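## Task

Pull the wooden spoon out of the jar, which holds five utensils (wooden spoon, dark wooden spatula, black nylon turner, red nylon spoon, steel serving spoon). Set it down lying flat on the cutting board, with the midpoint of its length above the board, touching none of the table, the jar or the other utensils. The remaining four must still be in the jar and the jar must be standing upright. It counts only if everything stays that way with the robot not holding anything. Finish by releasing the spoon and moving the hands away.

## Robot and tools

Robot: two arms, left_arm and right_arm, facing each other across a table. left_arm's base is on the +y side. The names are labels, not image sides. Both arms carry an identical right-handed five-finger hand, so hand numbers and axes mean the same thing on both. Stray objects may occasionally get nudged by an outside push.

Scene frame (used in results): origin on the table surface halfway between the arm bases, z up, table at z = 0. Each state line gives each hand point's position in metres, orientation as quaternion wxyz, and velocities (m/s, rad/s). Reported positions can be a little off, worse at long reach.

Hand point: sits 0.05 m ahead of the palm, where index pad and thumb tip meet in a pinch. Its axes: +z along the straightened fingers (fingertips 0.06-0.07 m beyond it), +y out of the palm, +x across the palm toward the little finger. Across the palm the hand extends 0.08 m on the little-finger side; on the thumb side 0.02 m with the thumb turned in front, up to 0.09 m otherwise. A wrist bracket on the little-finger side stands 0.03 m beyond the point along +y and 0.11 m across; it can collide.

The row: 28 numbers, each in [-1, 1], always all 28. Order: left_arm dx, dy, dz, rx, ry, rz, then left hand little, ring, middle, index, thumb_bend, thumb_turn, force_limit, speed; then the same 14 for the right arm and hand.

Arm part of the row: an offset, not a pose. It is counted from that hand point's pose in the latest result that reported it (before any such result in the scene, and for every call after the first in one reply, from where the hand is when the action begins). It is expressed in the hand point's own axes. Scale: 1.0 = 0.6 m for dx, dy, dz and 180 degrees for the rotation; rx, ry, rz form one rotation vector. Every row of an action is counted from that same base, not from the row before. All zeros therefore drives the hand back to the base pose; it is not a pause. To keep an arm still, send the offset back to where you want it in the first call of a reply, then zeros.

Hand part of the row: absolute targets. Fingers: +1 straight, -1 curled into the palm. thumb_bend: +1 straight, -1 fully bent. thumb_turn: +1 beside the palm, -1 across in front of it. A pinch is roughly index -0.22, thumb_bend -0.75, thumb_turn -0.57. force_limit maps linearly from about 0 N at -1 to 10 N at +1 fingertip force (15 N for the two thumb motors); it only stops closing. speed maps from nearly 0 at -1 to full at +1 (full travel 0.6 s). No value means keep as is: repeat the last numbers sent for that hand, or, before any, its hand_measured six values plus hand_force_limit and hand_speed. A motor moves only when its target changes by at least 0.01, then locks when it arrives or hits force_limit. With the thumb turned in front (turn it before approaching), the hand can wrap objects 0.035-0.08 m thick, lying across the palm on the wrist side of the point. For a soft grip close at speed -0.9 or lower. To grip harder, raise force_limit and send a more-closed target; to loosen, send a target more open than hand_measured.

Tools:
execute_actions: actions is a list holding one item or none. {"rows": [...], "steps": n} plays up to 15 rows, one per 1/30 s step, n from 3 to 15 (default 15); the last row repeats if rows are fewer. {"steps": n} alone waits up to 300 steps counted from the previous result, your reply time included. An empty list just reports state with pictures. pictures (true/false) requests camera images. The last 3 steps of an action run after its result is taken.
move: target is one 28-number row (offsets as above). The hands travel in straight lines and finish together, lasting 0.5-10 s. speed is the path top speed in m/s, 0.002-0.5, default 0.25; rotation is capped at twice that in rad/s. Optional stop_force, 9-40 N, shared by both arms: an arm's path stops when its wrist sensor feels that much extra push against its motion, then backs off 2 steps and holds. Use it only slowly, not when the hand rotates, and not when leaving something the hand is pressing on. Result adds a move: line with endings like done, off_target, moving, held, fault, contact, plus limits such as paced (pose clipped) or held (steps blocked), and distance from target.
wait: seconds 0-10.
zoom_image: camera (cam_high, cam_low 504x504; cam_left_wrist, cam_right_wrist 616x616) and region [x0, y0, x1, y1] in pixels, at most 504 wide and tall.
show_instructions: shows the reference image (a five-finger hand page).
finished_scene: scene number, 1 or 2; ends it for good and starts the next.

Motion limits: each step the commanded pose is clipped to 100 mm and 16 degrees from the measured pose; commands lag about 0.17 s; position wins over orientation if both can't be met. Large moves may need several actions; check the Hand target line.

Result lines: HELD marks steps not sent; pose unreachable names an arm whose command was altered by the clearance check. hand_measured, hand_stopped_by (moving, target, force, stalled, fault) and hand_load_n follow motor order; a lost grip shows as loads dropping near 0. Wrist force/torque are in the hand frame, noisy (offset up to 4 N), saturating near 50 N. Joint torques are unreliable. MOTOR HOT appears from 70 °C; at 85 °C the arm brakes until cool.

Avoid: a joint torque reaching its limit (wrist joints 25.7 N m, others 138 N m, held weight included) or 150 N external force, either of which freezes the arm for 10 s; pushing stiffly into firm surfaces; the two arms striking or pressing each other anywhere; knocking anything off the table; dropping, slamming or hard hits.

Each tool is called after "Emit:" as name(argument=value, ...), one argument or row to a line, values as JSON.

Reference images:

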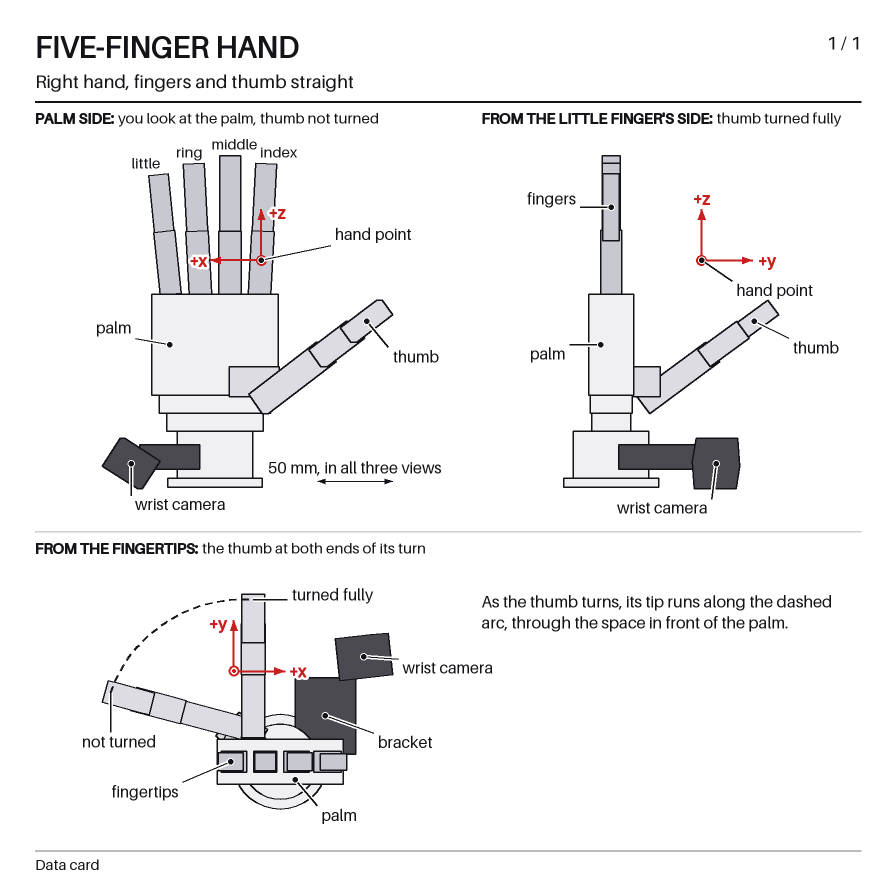

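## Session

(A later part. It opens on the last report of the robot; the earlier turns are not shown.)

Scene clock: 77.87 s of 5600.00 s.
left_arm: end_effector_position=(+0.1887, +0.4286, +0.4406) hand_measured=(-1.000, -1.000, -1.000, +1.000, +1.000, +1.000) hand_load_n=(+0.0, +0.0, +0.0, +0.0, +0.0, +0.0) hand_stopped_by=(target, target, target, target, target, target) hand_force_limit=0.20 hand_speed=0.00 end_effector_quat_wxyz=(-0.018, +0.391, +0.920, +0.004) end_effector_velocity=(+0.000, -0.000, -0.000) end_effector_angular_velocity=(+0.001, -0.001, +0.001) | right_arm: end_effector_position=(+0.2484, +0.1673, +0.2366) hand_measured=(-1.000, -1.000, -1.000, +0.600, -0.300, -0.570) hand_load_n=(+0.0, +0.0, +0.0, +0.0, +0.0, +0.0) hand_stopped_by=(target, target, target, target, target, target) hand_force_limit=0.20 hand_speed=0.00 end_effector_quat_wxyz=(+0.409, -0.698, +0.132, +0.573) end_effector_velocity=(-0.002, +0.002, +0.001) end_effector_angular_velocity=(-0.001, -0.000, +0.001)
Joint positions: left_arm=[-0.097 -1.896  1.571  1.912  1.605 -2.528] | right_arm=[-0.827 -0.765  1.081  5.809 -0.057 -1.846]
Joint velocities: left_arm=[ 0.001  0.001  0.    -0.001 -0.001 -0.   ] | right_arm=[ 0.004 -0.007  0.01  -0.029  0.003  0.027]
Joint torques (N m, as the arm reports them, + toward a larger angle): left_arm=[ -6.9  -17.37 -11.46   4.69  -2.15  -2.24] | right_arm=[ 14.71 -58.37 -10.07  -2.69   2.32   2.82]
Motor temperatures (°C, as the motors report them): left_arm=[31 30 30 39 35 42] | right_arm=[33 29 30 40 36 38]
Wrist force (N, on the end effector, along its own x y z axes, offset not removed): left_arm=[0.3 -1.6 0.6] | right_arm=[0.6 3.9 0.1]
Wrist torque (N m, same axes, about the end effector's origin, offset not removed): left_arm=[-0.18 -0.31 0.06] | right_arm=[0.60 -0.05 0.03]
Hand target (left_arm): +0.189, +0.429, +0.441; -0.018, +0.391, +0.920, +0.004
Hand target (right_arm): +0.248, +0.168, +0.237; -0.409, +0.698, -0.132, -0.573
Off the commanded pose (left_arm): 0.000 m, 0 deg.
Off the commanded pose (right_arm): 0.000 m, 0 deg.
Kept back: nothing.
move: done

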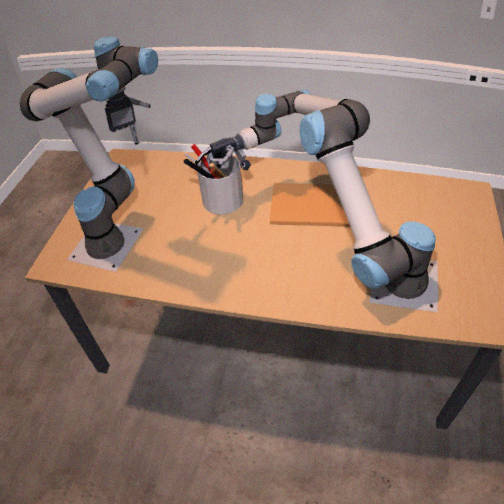

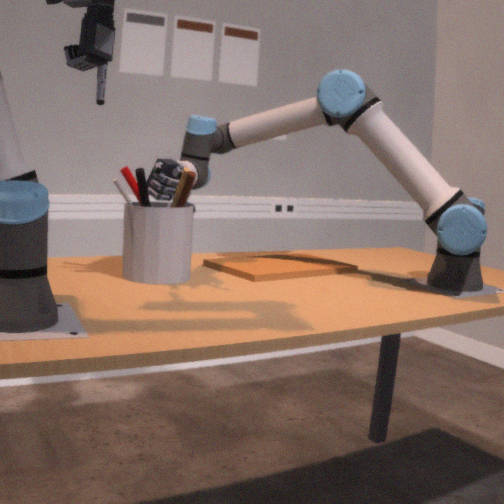

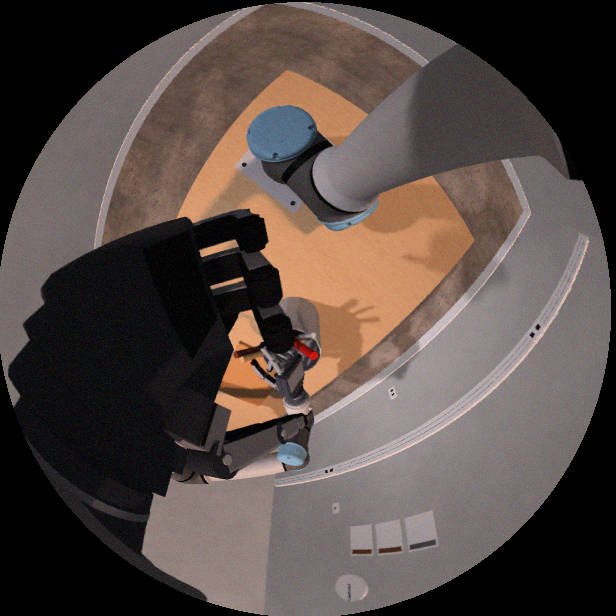

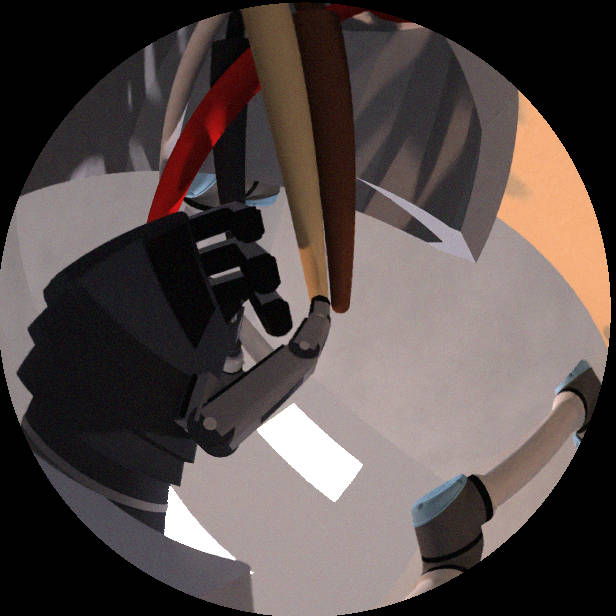

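Emit:
move(
  target=[0,0,0,0,0,0,-1,-1,-1,1,1,1,0.2,0, 0,0,0.01,0,0,0,-1,-1,-1,-0.5,-0.9,-0.57,0.4,-0.5],
  speed=0.01,
)

Emit:
zoom_image(
  camera="cam_left_wrist",
  region=[200, 300, 360, 460],
)

Scene clock: 79.53 s of 5600.00 s.
left_arm: end_effector_position=(+0.1887, +0.4286, +0.4406) hand_measured=(-1.000, -1.000, -1.000, +1.000, +1.000, +1.000) hand_load_n=(+0.0, +0.0, +0.0, +0.0, +0.0, +0.0) hand_stopped_by=(target, target, target, target, target, target) hand_force_limit=0.20 hand_speed=0.00 end_effector_quat_wxyz=(-0.018, +0.391, +0.920, +0.004) end_effector_velocity=(-0.000, -0.001, -0.000) end_effector_angular_velocity=(+0.002, -0.001, -0.001) | right_arm: end_effector_position=(+0.2442, +0.1717, +0.2365) hand_measured=(-1.000, -1.000, -1.000, +0.022, -0.900, -0.570) hand_load_n=(+0.0, +0.0, +0.0, +0.0, +0.0, +0.0) hand_stopped_by=(target, target, target, force, target, target) hand_force_limit=0.40 hand_speed=-0.50 end_effector_quat_wxyz=(+0.409, -0.698, +0.132, +0.573) end_effector_velocity=(+0.001, -0.000, -0.000) end_effector_angular_velocity=(-0.000, -0.000, -0.001)
Joint positions: left_arm=[-0.097 -1.896  1.571  1.912  1.605 -2.528] | right_arm=[-0.819 -0.767  1.088  5.784 -0.049 -1.825]
Joint velocities: left_arm=[-0.001  0.002 -0.     0.    -0.     0.001] | right_arm=[-0.001 -0.002  0.003 -0.009  0.     0.007]
Joint torques (N m, as the arm reports them, + toward a larger angle): left_arm=[ -6.85 -17.22 -11.6    4.66  -2.13  -2.27] | right_arm=[ 14.3  -58.9   -9.08  -3.03   2.48   3.04]
Motor temperatures (°C, as the motors report them): left_arm=[31 30 30 39 35 42] | right_arm=[33 29 30 40 36 38]
Wrist force (N, on the end effector, along its own x y z axes, offset not removed): left_arm=[-0.3 -1.3 0.1] | right_arm=[2.2 3.1 1.7]
Wrist torque (N m, same axes, about the end effector's origin, offset not removed): left_arm=[-0.11 -0.14 0.02] | right_arm=[0.40 -0.48 0.17]
Hand target (left_arm): +0.189, +0.429, +0.441; -0.018, +0.391, +0.920, +0.004
Hand target (right_arm): +0.244, +0.172, +0.237; -0.409, +0.698, -0.132, -0.573
Off the commanded pose (left_arm): 0.000 m, 0 deg.
Off the commanded pose (right_arm): 0.000 m, 0 deg.
Kept back: nothing.
move: done

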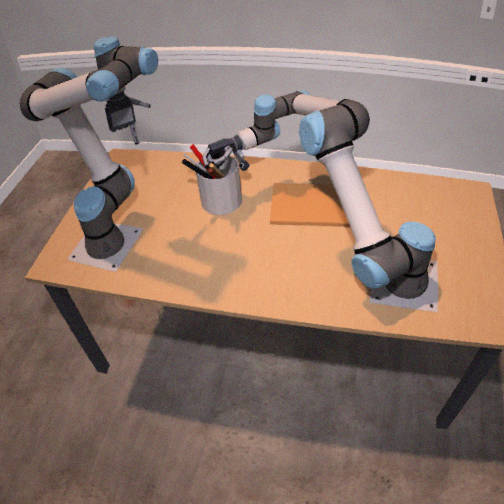

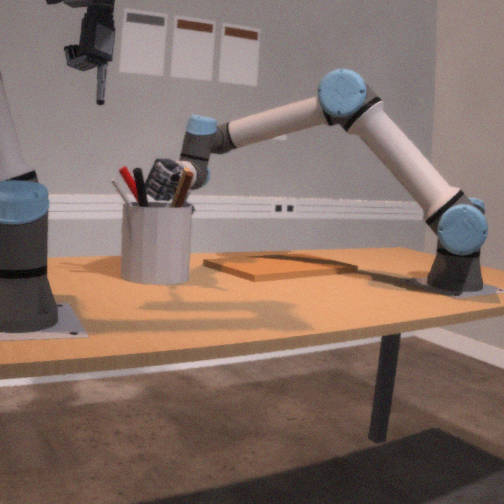

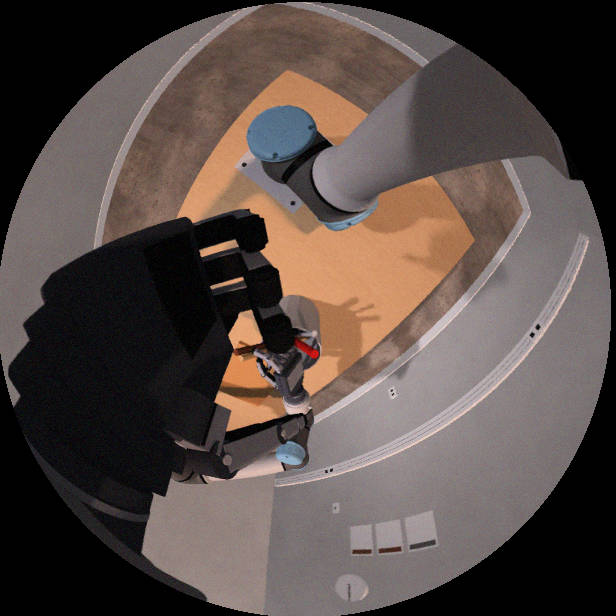

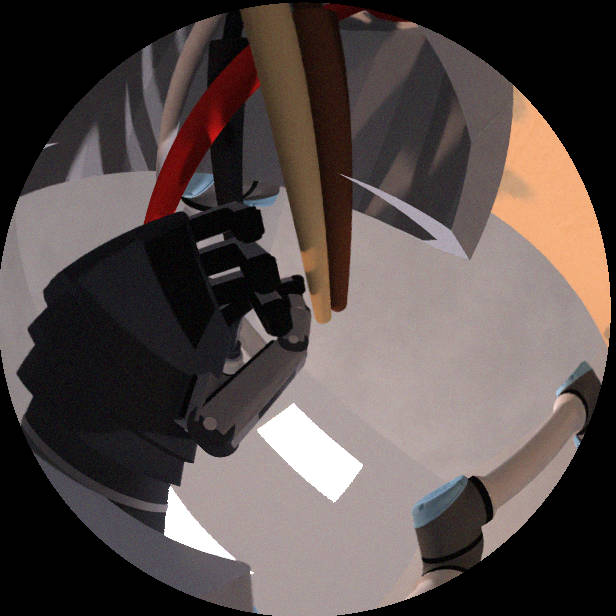

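Region (200, 300, 360, 460) of cam_left_wrist's 616x616 image, scaled by 3.150, with more detail than that image has.

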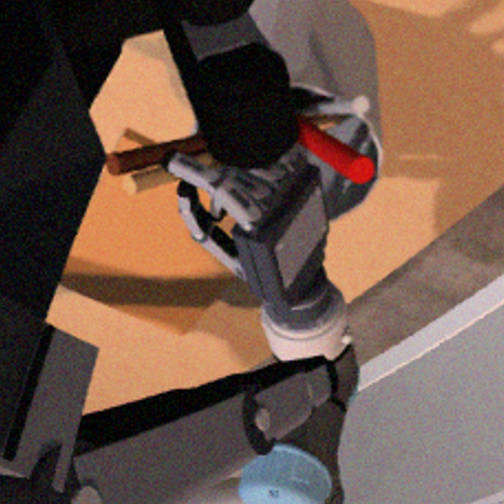

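Emit:
move(
  target=[0,0,0,0,0,0,-1,-1,-1,1,1,1,0.2,0, 0,0,0,0,0,0,-1,-1,-1,0.3,-0.4,-0.57,0.4,0],
)

Emit:
move(
  target=[0,0,0,0,0,0,-1,-1,-1,1,1,1,0.2,0, 0.012,0.033,0,0,0,0,-1,-1,-1,0.3,-0.4,-0.57,0.4,0],
  speed=0.015,
)

Emit:
zoom_image(
  camera="cam_left_wrist",
  region=[200, 300, 360, 460],
)

Scene clock: 80.53 s of 5600.00 s.
left_arm: end_effector_position=(+0.1887, +0.4286, +0.4406) hand_measured=(-1.000, -1.000, -1.000, +1.000, +1.000, +1.000) hand_load_n=(+0.0, +0.0, +0.0, +0.0, +0.0, +0.0) hand_stopped_by=(target, target, target, target, target, target) hand_force_limit=0.20 hand_speed=0.00 end_effector_quat_wxyz=(-0.018, +0.391, +0.920, +0.004) end_effector_velocity=(-0.000, +0.000, -0.000) end_effector_angular_velocity=(-0.002, +0.002, +0.001) | right_arm: end_effector_position=(+0.2442, +0.1716, +0.2365) hand_measured=(-1.000, -1.000, -1.000, +0.300, -0.402, -0.570) hand_load_n=(+0.0, +0.0, +0.0, +0.0, -1.0, +1.5) hand_stopped_by=(target, target, target, target, target, target) hand_force_limit=0.40 hand_speed=0.00 end_effector_quat_wxyz=(+0.409, -0.698, +0.132, +0.573) end_effector_velocity=(-0.000, +0.000, +0.000) end_effector_angular_velocity=(-0.000, +0.001, -0.000)
Joint positions: left_arm=[-0.097 -1.896  1.571  1.912  1.605 -2.528] | right_arm=[-0.819 -0.768  1.088  5.783 -0.049 -1.824]
Joint velocities: left_arm=[-0.    -0.002  0.    -0.001  0.002 -0.001] | right_arm=[ 0.001 -0.    -0.     0.001  0.001  0.   ]
Joint torques (N m, as the arm reports them, + toward a larger angle): left_arm=[ -6.61 -16.29 -11.19   4.69  -2.16  -2.33] | right_arm=[ 15.1  -45.01 -29.89   2.32   0.94  -2.65]
Motor temperatures (°C, as the motors report them): left_arm=[31 30 30 39 35 42] | right_arm=[33 29 30 40 36 38]
Wrist force (N, on the end effector, along its own x y z axes, offset not removed): left_arm=[-0.5 -1.1 1.1] | right_arm=[-0.4 -0.6 2.1]
Wrist torque (N m, same axes, about the end effector's origin, offset not removed): left_arm=[-0.19 -0.15 0.02] | right_arm=[0.15 -0.53 0.08]
Hand target (left_arm): +0.189, +0.429, +0.441; -0.018, +0.391, +0.920, +0.004
Hand target (right_arm): +0.244, +0.172, +0.237; -0.409, +0.698, -0.132, -0.573
Off the commanded pose (left_arm): 0.000 m, 0 deg.
Off the commanded pose (right_arm): 0.000 m, 0 deg.
Kept back: nothing.
move: done

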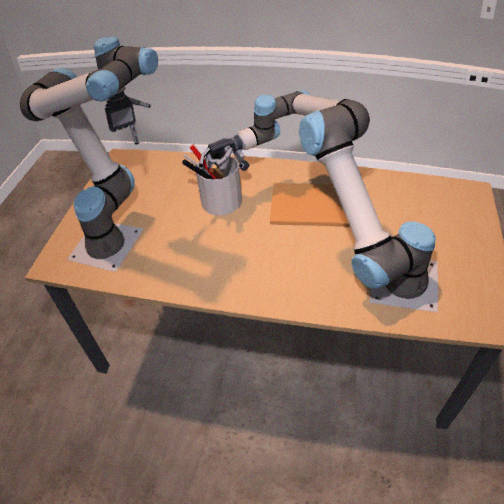

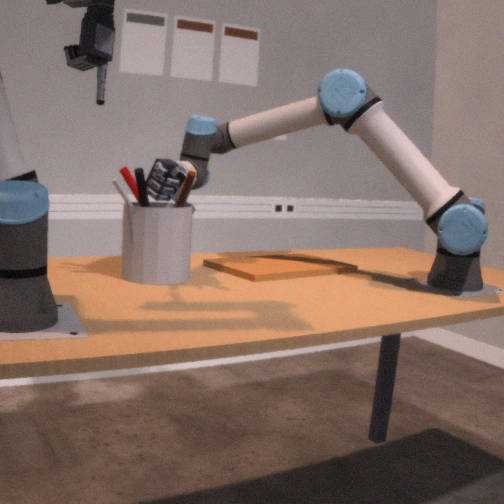

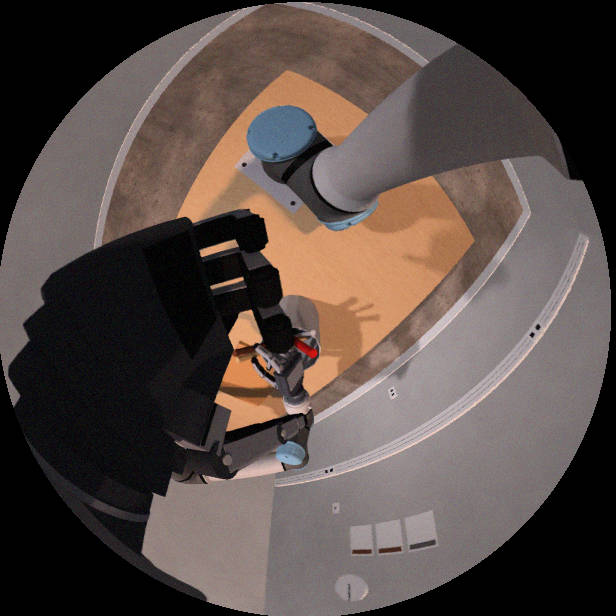

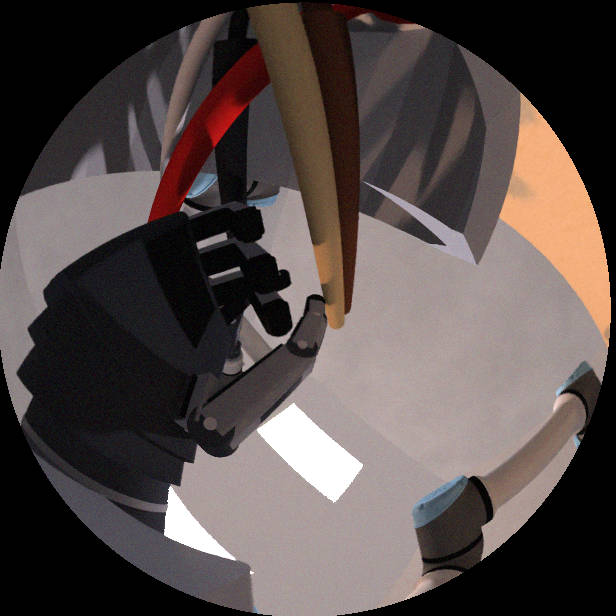

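Scene clock: 82.23 s of 5600.00 s.
left_arm: end_effector_position=(+0.1887, +0.4286, +0.4406) hand_measured=(-1.000, -1.000, -1.000, +1.000, +1.000, +1.000) hand_load_n=(+0.0, +0.0, +0.0, +0.0, +0.0, +0.0) hand_stopped_by=(target, target, target, target, target, target) hand_force_limit=0.20 hand_speed=0.00 end_effector_quat_wxyz=(-0.018, +0.391, +0.920, +0.004) end_effector_velocity=(+0.000, +0.000, +0.000) end_effector_angular_velocity=(+0.002, -0.001, +0.003) | right_arm: end_effector_position=(+0.2337, +0.1614, +0.2219) hand_measured=(-1.000, -1.000, -1.000, +0.300, -0.404, -0.570) hand_load_n=(+0.0, +0.0, +0.0, +0.0, -3.0, +5.0) hand_stopped_by=(target, target, target, target, target, target) hand_force_limit=0.40 hand_speed=0.00 end_effector_quat_wxyz=(+0.409, -0.697, +0.132, +0.573) end_effector_velocity=(-0.002, -0.001, -0.002) end_effector_angular_velocity=(-0.003, +0.002, -0.000)
Joint positions: left_arm=[-0.097 -1.896  1.571  1.912  1.605 -2.528] | right_arm=[-0.82  -0.786  1.16   5.751 -0.05  -1.847]
Joint velocities: left_arm=[ 0.001  0.001  0.     0.001 -0.    -0.002] | right_arm=[ 0.001 -0.006  0.018 -0.028  0.001  0.02 ]
Joint torques (N m, as the arm reports them, + toward a larger angle): left_arm=[ -7.36 -16.84 -11.63   4.58  -2.21  -2.29] | right_arm=[-13.01 -51.78  -9.12  -3.15  -2.5    2.3 ]
Motor temperatures (°C, as the motors report them): left_arm=[31 30 30 39 35 42] | right_arm=[33 29 30 40 36 38]
Wrist force (N, on the end effector, along its own x y z axes, offset not removed): left_arm=[-1.3 -2.5 1.0] | right_arm=[-2.9 -3.2 1.8]
Wrist torque (N m, same axes, about the end effector's origin, offset not removed): left_arm=[-0.35 -0.11 -0.12] | right_arm=[0.23 -0.48 0.18]
Hand target (left_arm): +0.189, +0.429, +0.441; -0.018, +0.391, +0.920, +0.004
Hand target (right_arm): +0.234, +0.161, +0.222; -0.409, +0.698, -0.132, -0.573
Off the commanded pose (left_arm): 0.000 m, 0 deg.
Off the commanded pose (right_arm): 0.000 m, 0 deg.
Kept back: nothing.
move: done

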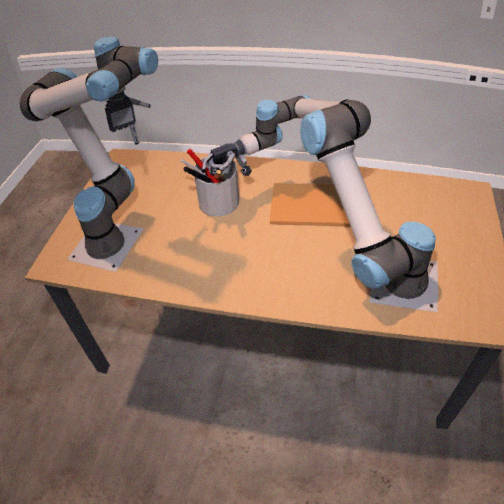

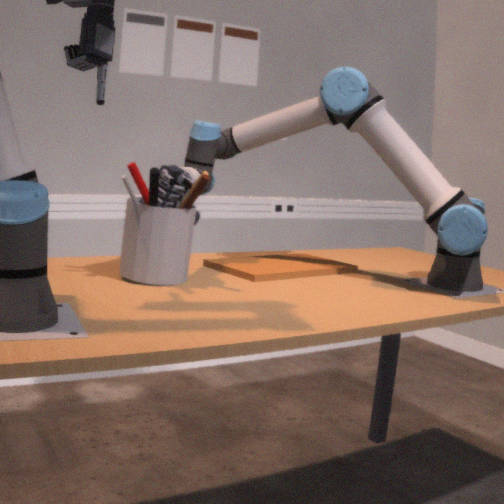

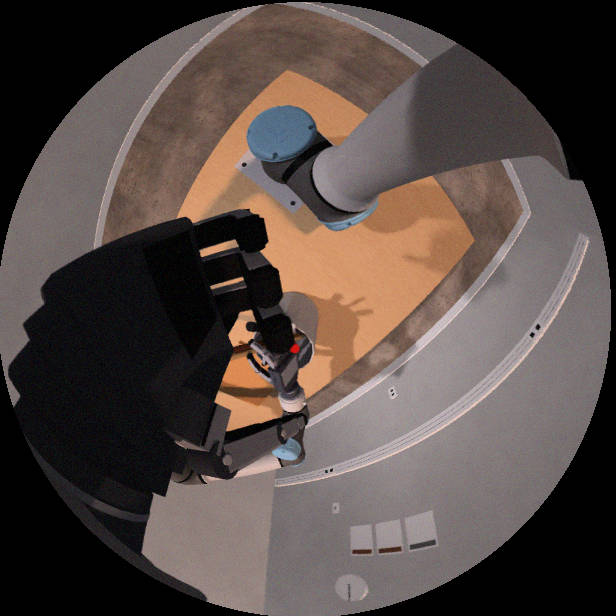

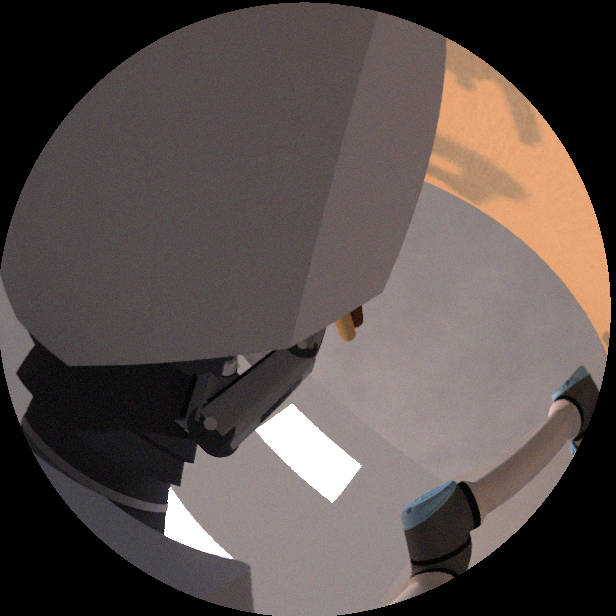

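Region (200, 300, 360, 460) of cam_left_wrist's 616x616 image, scaled by 3.150, with more detail than that image has.

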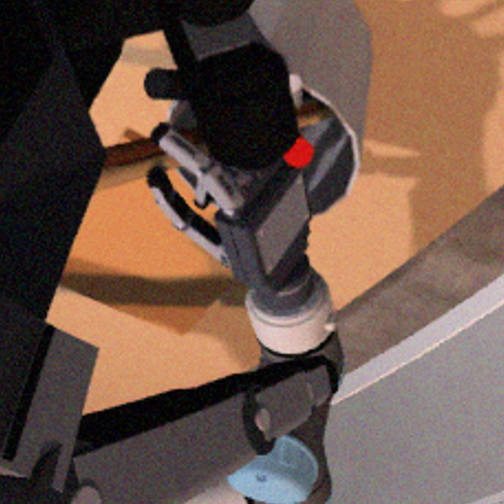

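Emit:
move(
  target=[0,0,0,0,0,0,-1,-1,-1,1,1,1,0.2,0, -0.05,-0.035,0,0,0,0,-1,-1,-1,0.3,-0.4,-0.57,0.4,0],
  speed=0.03,
)

Emit:
move(
  target=[0,0,0,0,0,0,-1,-1,-1,1,1,1,0.2,0, -0.05,0,-0.15,0,0,0,-1,-1,-1,0.3,-0.4,-0.57,0.4,0],
  speed=0.08,
)

Scene clock: 84.10 s of 5600.00 s.
left_arm: end_effector_position=(+0.1887, +0.4286, +0.4406) hand_measured=(-1.000, -1.000, -1.000, +1.000, +1.000, +1.000) hand_load_n=(+0.0, +0.0, +0.0, +0.0, +0.0, +0.0) hand_stopped_by=(target, target, target, target, target, target) hand_force_limit=0.20 hand_speed=0.00 end_effector_quat_wxyz=(-0.018, +0.391, +0.920, +0.004) end_effector_velocity=(-0.000, +0.000, +0.000) end_effector_angular_velocity=(+0.001, +0.001, +0.000) | right_arm: end_effector_position=(+0.2381, +0.1660, +0.2578) hand_measured=(-1.000, -1.000, -1.000, +0.300, -0.402, -0.570) hand_load_n=(+0.0, +0.0, +0.0, +0.0, +0.0, +0.0) hand_stopped_by=(target, target, target, target, target, target) hand_force_limit=0.40 hand_speed=0.00 end_effector_quat_wxyz=(+0.409, -0.698, +0.132, +0.573) end_effector_velocity=(+0.001, +0.001, +0.002) end_effector_angular_velocity=(+0.002, +0.000, -0.001)
Joint positions: left_arm=[-0.097 -1.896  1.571  1.912  1.605 -2.528] | right_arm=[-0.819 -0.807  1.103  5.803 -0.049 -1.82 ]
Joint velocities: left_arm=[-0.     0.001 -0.001  0.001  0.002 -0.001] | right_arm=[-0.     0.007 -0.017  0.037  0.002 -0.027]
Joint torques (N m, as the arm reports them, + toward a larger angle): left_arm=[ -7.02 -16.99 -11.8    4.68  -2.17  -2.27] | right_arm=[ 14.5  -37.94 -32.65   2.34   2.56  -2.32]
Motor temperatures (°C, as the motors report them): left_arm=[31 30 30 39 35 42] | right_arm=[33 29 30 40 36 38]
Wrist force (N, on the end effector, along its own x y z axes, offset not removed): left_arm=[0.0 -1.3 0.0] | right_arm=[0.4 3.3 3.5]
Wrist torque (N m, same axes, about the end effector's origin, offset not removed): left_arm=[-0.11 -0.29 0.14] | right_arm=[0.48 -0.31 -0.02]
Hand target (left_arm): +0.189, +0.429, +0.441; -0.018, +0.391, +0.920, +0.004
Hand target (right_arm): +0.238, +0.166, +0.258; -0.409, +0.698, -0.132, -0.573
Off the commanded pose (left_arm): 0.000 m, 0 deg.
Off the commanded pose (right_arm): 0.000 m, 0 deg.
Kept back: nothing.
move: done

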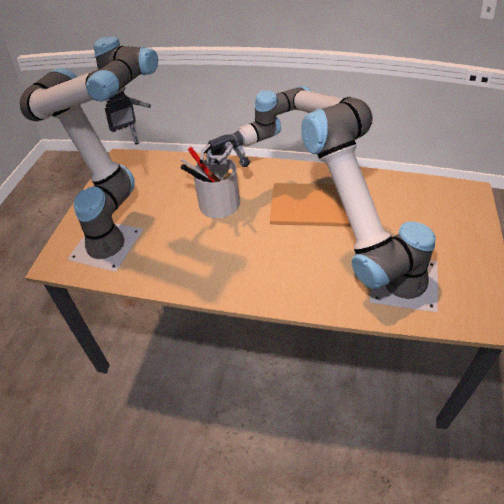

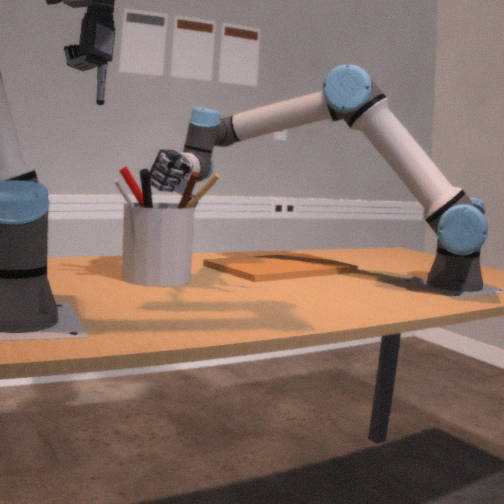

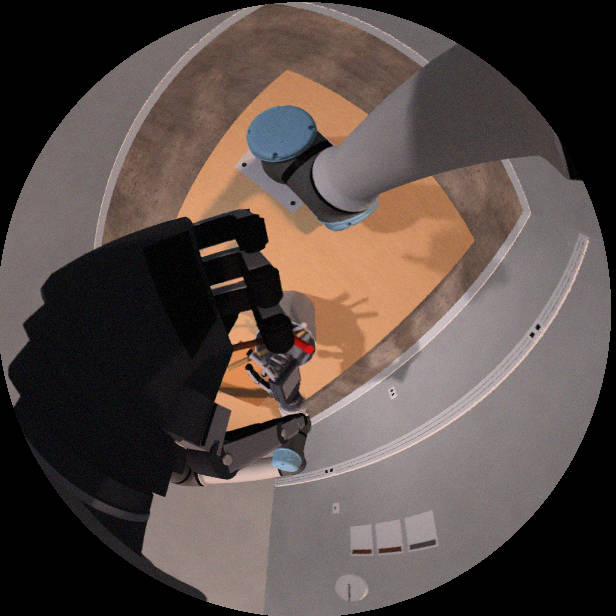

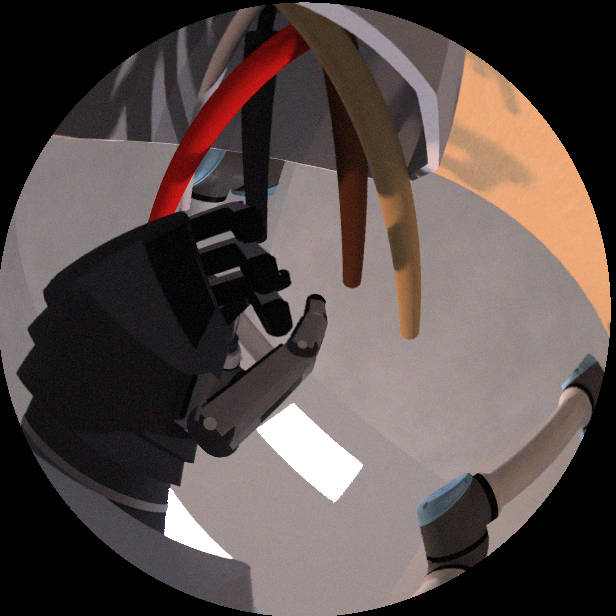

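Scene clock: 85.80 s of 5600.00 s.
left_arm: end_effector_position=(+0.1887, +0.4286, +0.4406) hand_measured=(-1.000, -1.000, -1.000, +1.000, +1.000, +1.000) hand_load_n=(+0.0, +0.0, +0.0, +0.0, +0.0, +0.0) hand_stopped_by=(target, target, target, target, target, target) hand_force_limit=0.20 hand_speed=0.00 end_effector_quat_wxyz=(-0.018, +0.391, +0.920, +0.004) end_effector_velocity=(-0.000, +0.000, -0.000) end_effector_angular_velocity=(+0.002, -0.000, -0.000) | right_arm: end_effector_position=(+0.2909, +0.0928, +0.2857) hand_measured=(-1.000, -1.000, -1.000, +0.300, -0.402, -0.570) hand_load_n=(+0.0, +0.0, +0.0, +0.0, +0.0, +0.0) hand_stopped_by=(target, target, target, target, target, target) hand_force_limit=0.40 hand_speed=0.00 end_effector_quat_wxyz=(+0.409, -0.698, +0.132, +0.573) end_effector_velocity=(+0.001, -0.002, +0.001) end_effector_angular_velocity=(+0.002, -0.001, +0.000)
Joint positions: left_arm=[-0.097 -1.896  1.571  1.912  1.605 -2.528] | right_arm=[-0.952 -0.845  1.092  5.984 -0.182 -1.952]
Joint velocities: left_arm=[-0.     0.001  0.001  0.001  0.    -0.   ] | right_arm=[-0.004 -0.    -0.002  0.008 -0.004 -0.007]
Joint torques (N m, as the arm reports them, + toward a larger angle): left_arm=[ -6.99 -16.44 -11.74   4.69  -2.19  -2.23] | right_arm=[-10.3  -54.54 -31.07   2.63  -2.1   -2.56]
Motor temperatures (°C, as the motors report them): left_arm=[31 30 30 39 35 42] | right_arm=[33 29 30 40 36 38]
Wrist force (N, on the end effector, along its own x y z axes, offset not removed): left_arm=[-1.2 -0.4 1.1] | right_arm=[0.8 0.7 2.3]
Wrist torque (N m, same axes, about the end effector's origin, offset not removed): left_arm=[-0.13 -0.11 -0.04] | right_arm=[0.18 -0.25 -0.01]
Hand target (left_arm): +0.189, +0.429, +0.441; -0.018, +0.391, +0.920, +0.004
Hand target (right_arm): +0.291, +0.093, +0.286; -0.409, +0.698, -0.132, -0.573
Off the commanded pose (left_arm): 0.000 m, 0 deg.
Off the commanded pose (right_arm): 0.000 m, 0 deg.
Kept back: nothing.
move: done

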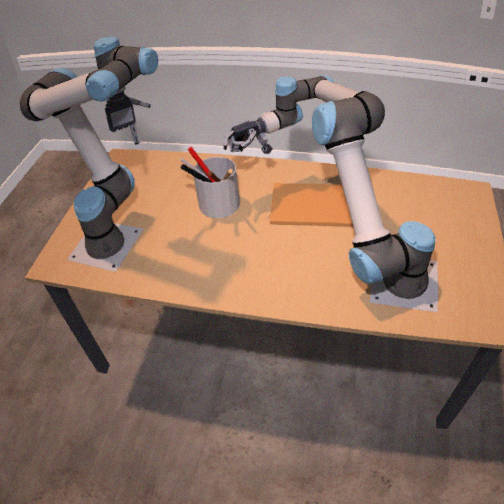

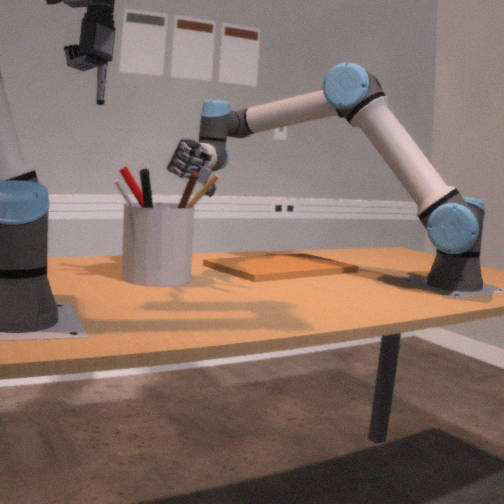

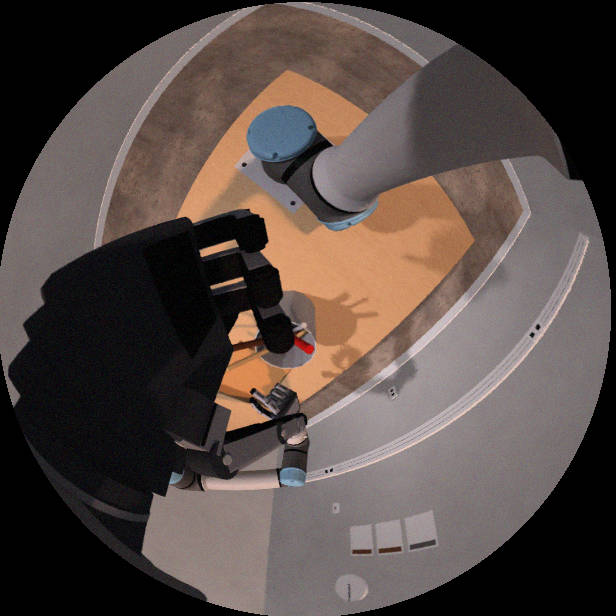

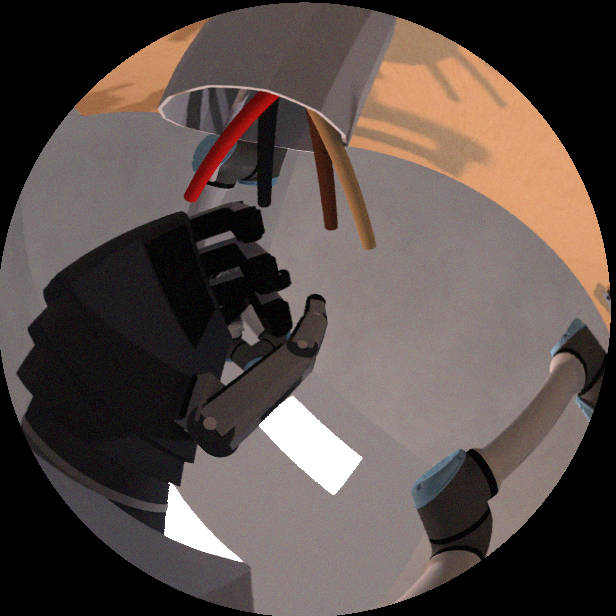

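Emit:
move(
  target=[0,0,0,0,0,0,-1,-1,-1,1,1,1,0.2,0, 0,0,0,0,0,0.917,-1,-1,-1,0.5,-0.4,-0.57,0.4,0],
  speed=0.5,
)

Scene clock: 90.23 s of 5600.00 s.
left_arm: end_effector_position=(+0.1887, +0.4286, +0.4406) hand_measured=(-1.000, -1.000, -1.000, +1.000, +1.000, +1.000) hand_load_n=(+0.0, +0.0, +0.0, +0.0, +0.0, +0.0) hand_stopped_by=(target, target, target, target, target, target) hand_force_limit=0.20 hand_speed=0.00 end_effector_quat_wxyz=(-0.018, +0.391, +0.920, +0.004) end_effector_velocity=(+0.000, +0.001, +0.000) end_effector_angular_velocity=(-0.002, +0.000, +0.002) | right_arm: end_effector_position=(+0.2910, +0.0927, +0.2855) hand_measured=(-1.000, -1.000, -1.000, +0.500, -0.402, -0.570) hand_load_n=(+0.0, +0.0, +0.0, +0.0, +0.0, +0.0) hand_stopped_by=(target, target, target, target, target, target) hand_force_limit=0.40 hand_speed=0.00 end_effector_quat_wxyz=(-0.515, +0.040, +0.708, +0.481) end_effector_velocity=(+0.000, -0.000, -0.000) end_effector_angular_velocity=(-0.020, -0.013, +0.002)
Joint positions: left_arm=[-0.097 -1.896  1.571  1.912  1.605 -2.528] | right_arm=[-0.998 -1.138  1.606  5.792 -0.227  0.899]
Joint velocities: left_arm=[ 0.001 -0.002  0.    -0.    -0.    -0.001] | right_arm=[-0.001 -0.027  0.025 -0.103 -0.004  0.107]
Joint torques (N m, as the arm reports them, + toward a larger angle): left_arm=[ -6.75 -16.89 -11.49   4.69  -2.23  -2.28] | right_arm=[-13.8  -43.46 -10.1   -2.06  -1.95   3.1 ]
Motor temperatures (°C, as the motors report them): left_arm=[31 30 30 39 35 42] | right_arm=[33 29 30 40 36 38]
Wrist force (N, on the end effector, along its own x y z axes, offset not removed): left_arm=[-0.5 -0.8 -0.1] | right_arm=[1.7 2.9 3.0]
Wrist torque (N m, same axes, about the end effector's origin, offset not removed): left_arm=[-0.03 -0.13 0.03] | right_arm=[0.36 -0.49 0.11]
Hand target (left_arm): +0.189, +0.429, +0.441; -0.018, +0.391, +0.920, +0.004
Hand target (right_arm): +0.291, +0.093, +0.285; -0.515, +0.040, +0.709, +0.480
Off the commanded pose (left_arm): 0.000 m, 0 deg.
Off the commanded pose (right_arm): 0.000 m, 0 deg.
Kept back: nothing.
move: done

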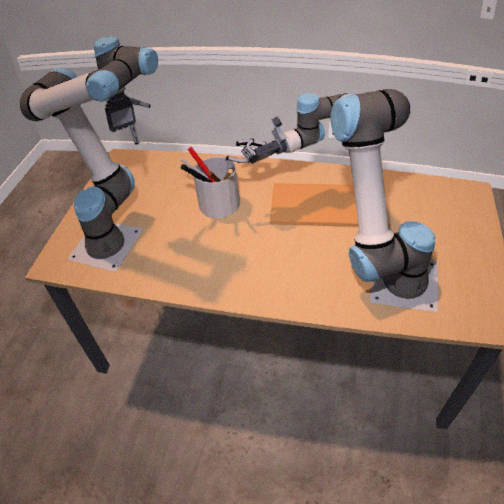

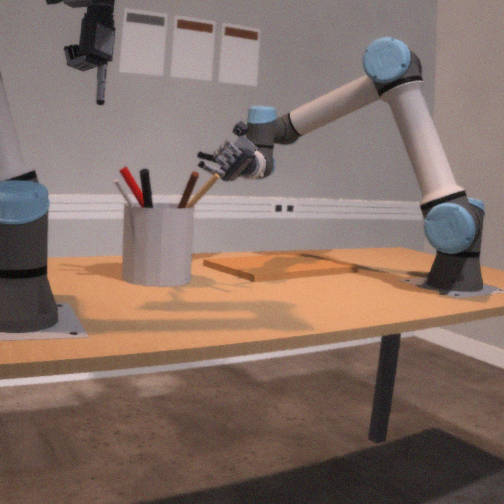

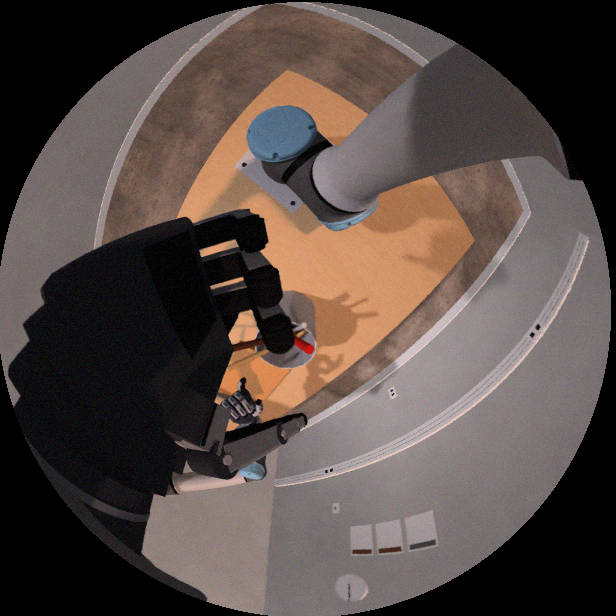

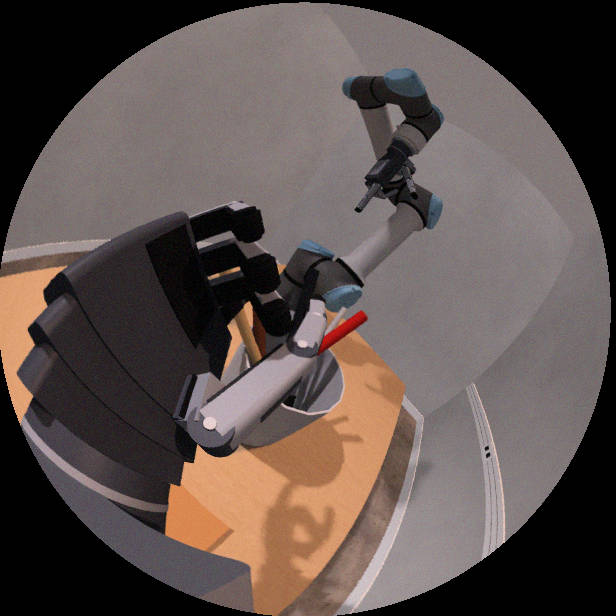

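Emit:
move(
  target=[0,0,0,0,0,0,-1,-1,-1,1,1,1,0.2,0, -0.067,-0.183,0.08,0,0,0,-1,-1,-1,0.5,-0.4,-0.57,0.4,0],
  speed=0.08,
)

Emit:
zoom_image(
  camera="cam_left_wrist",
  region=[180, 300, 360, 460],
)

Scene clock: 92.57 s of 5600.00 s.
left_arm: end_effector_position=(+0.1887, +0.4286, +0.4406) hand_measured=(-1.000, -1.000, -1.000, +1.000, +1.000, +1.000) hand_load_n=(+0.0, +0.0, +0.0, +0.0, +0.0, +0.0) hand_stopped_by=(target, target, target, target, target, target) hand_force_limit=0.20 hand_speed=0.00 end_effector_quat_wxyz=(-0.018, +0.391, +0.920, +0.004) end_effector_velocity=(+0.000, +0.000, +0.000) end_effector_angular_velocity=(-0.001, -0.001, +0.000) | right_arm: end_effector_position=(+0.2161, +0.0864, +0.1843) hand_measured=(-1.000, -1.000, -1.000, +0.500, -0.402, -0.570) hand_load_n=(+0.0, +0.0, +0.0, +0.0, +0.0, +0.0) hand_stopped_by=(target, target, target, target, target, target) hand_force_limit=0.40 hand_speed=0.00 end_effector_quat_wxyz=(-0.516, +0.040, +0.707, +0.482) end_effector_velocity=(-0.002, +0.000, -0.002) end_effector_angular_velocity=(-0.002, -0.004, +0.000)
Joint positions: left_arm=[-0.097 -1.896  1.571  1.912  1.605 -2.528] | right_arm=[-0.928 -1.11   1.879  5.486 -0.157  0.904]
Joint velocities: left_arm=[ 0.001 -0.    -0.    -0.    -0.001  0.001] | right_arm=[ 0.003 -0.006  0.013 -0.037  0.002  0.029]
Joint torques (N m, as the arm reports them, + toward a larger angle): left_arm=[ -6.62 -17.17 -11.63   4.64  -2.16  -2.3 ] | right_arm=[ 14.94 -42.25  -5.55  -2.22   2.27   2.6 ]
Motor temperatures (°C, as the motors report them): left_arm=[31 30 30 39 35 42] | right_arm=[33 29 30 40 36 38]
Wrist force (N, on the end effector, along its own x y z axes, offset not removed): left_arm=[0.8 -0.4 0.9] | right_arm=[-0.6 3.2 2.7]
Wrist torque (N m, same axes, about the end effector's origin, offset not removed): left_arm=[-0.11 -0.38 0.11] | right_arm=[0.40 -0.21 0.07]
Hand target (left_arm): +0.189, +0.429, +0.441; -0.018, +0.391, +0.920, +0.004
Hand target (right_arm): +0.216, +0.086, +0.184; -0.515, +0.040, +0.708, +0.481
Off the commanded pose (left_arm): 0.000 m, 0 deg.
Off the commanded pose (right_arm): 0.000 m, 0 deg.
Kept back: nothing.
move: done

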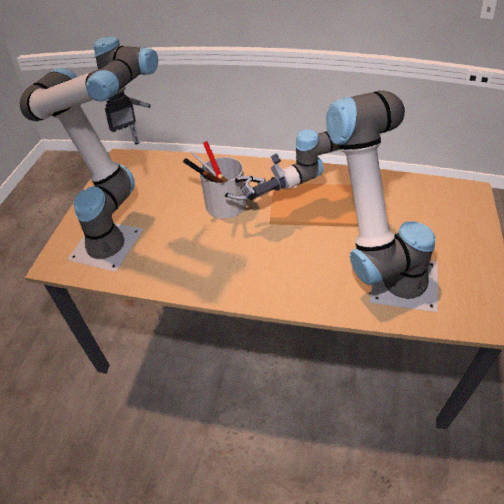

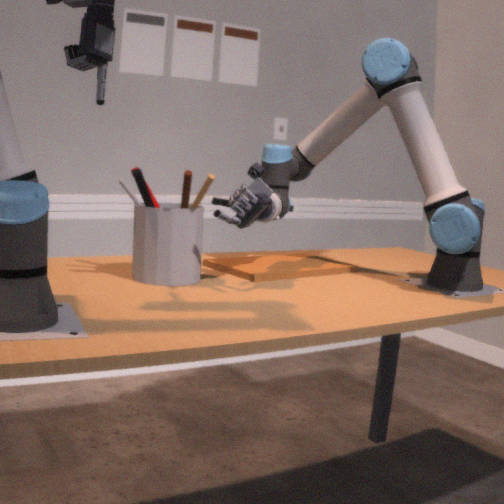

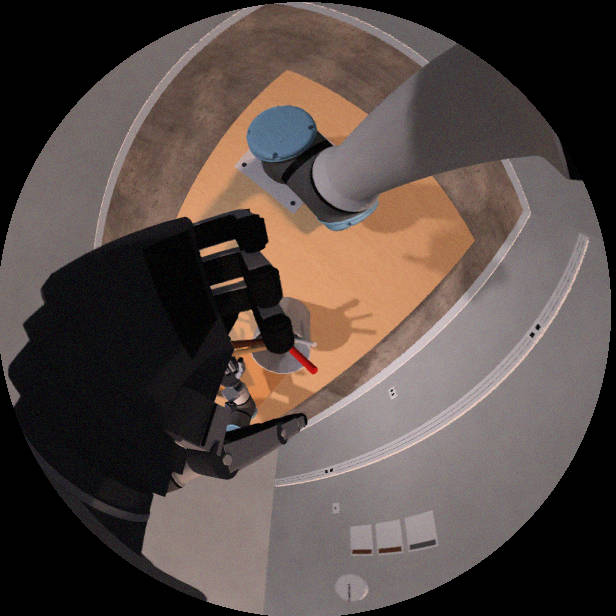

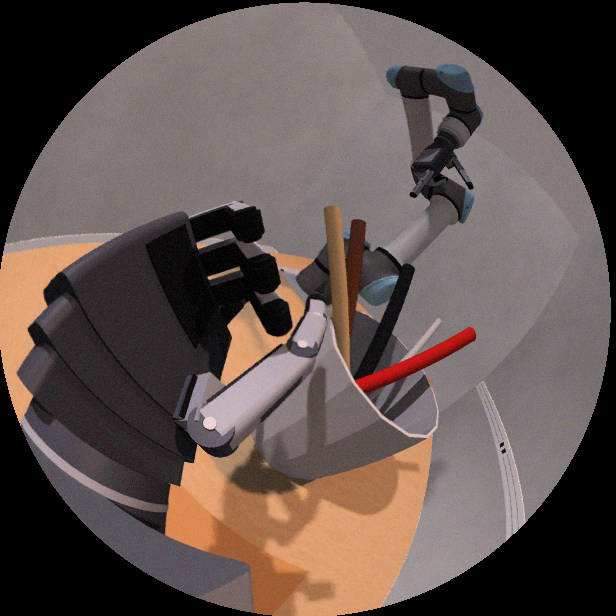

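Region (180, 300, 360, 460) of cam_left_wrist's 616x616 image, scaled by 2.800, with more detail than that image has.

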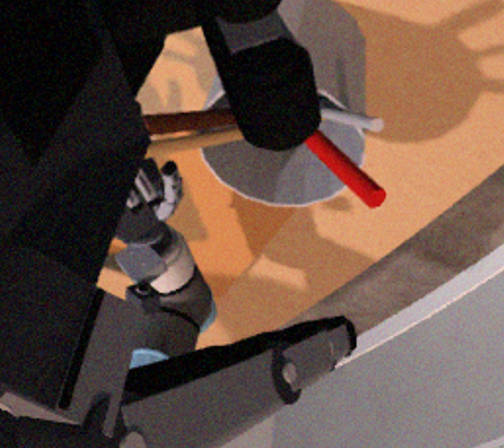

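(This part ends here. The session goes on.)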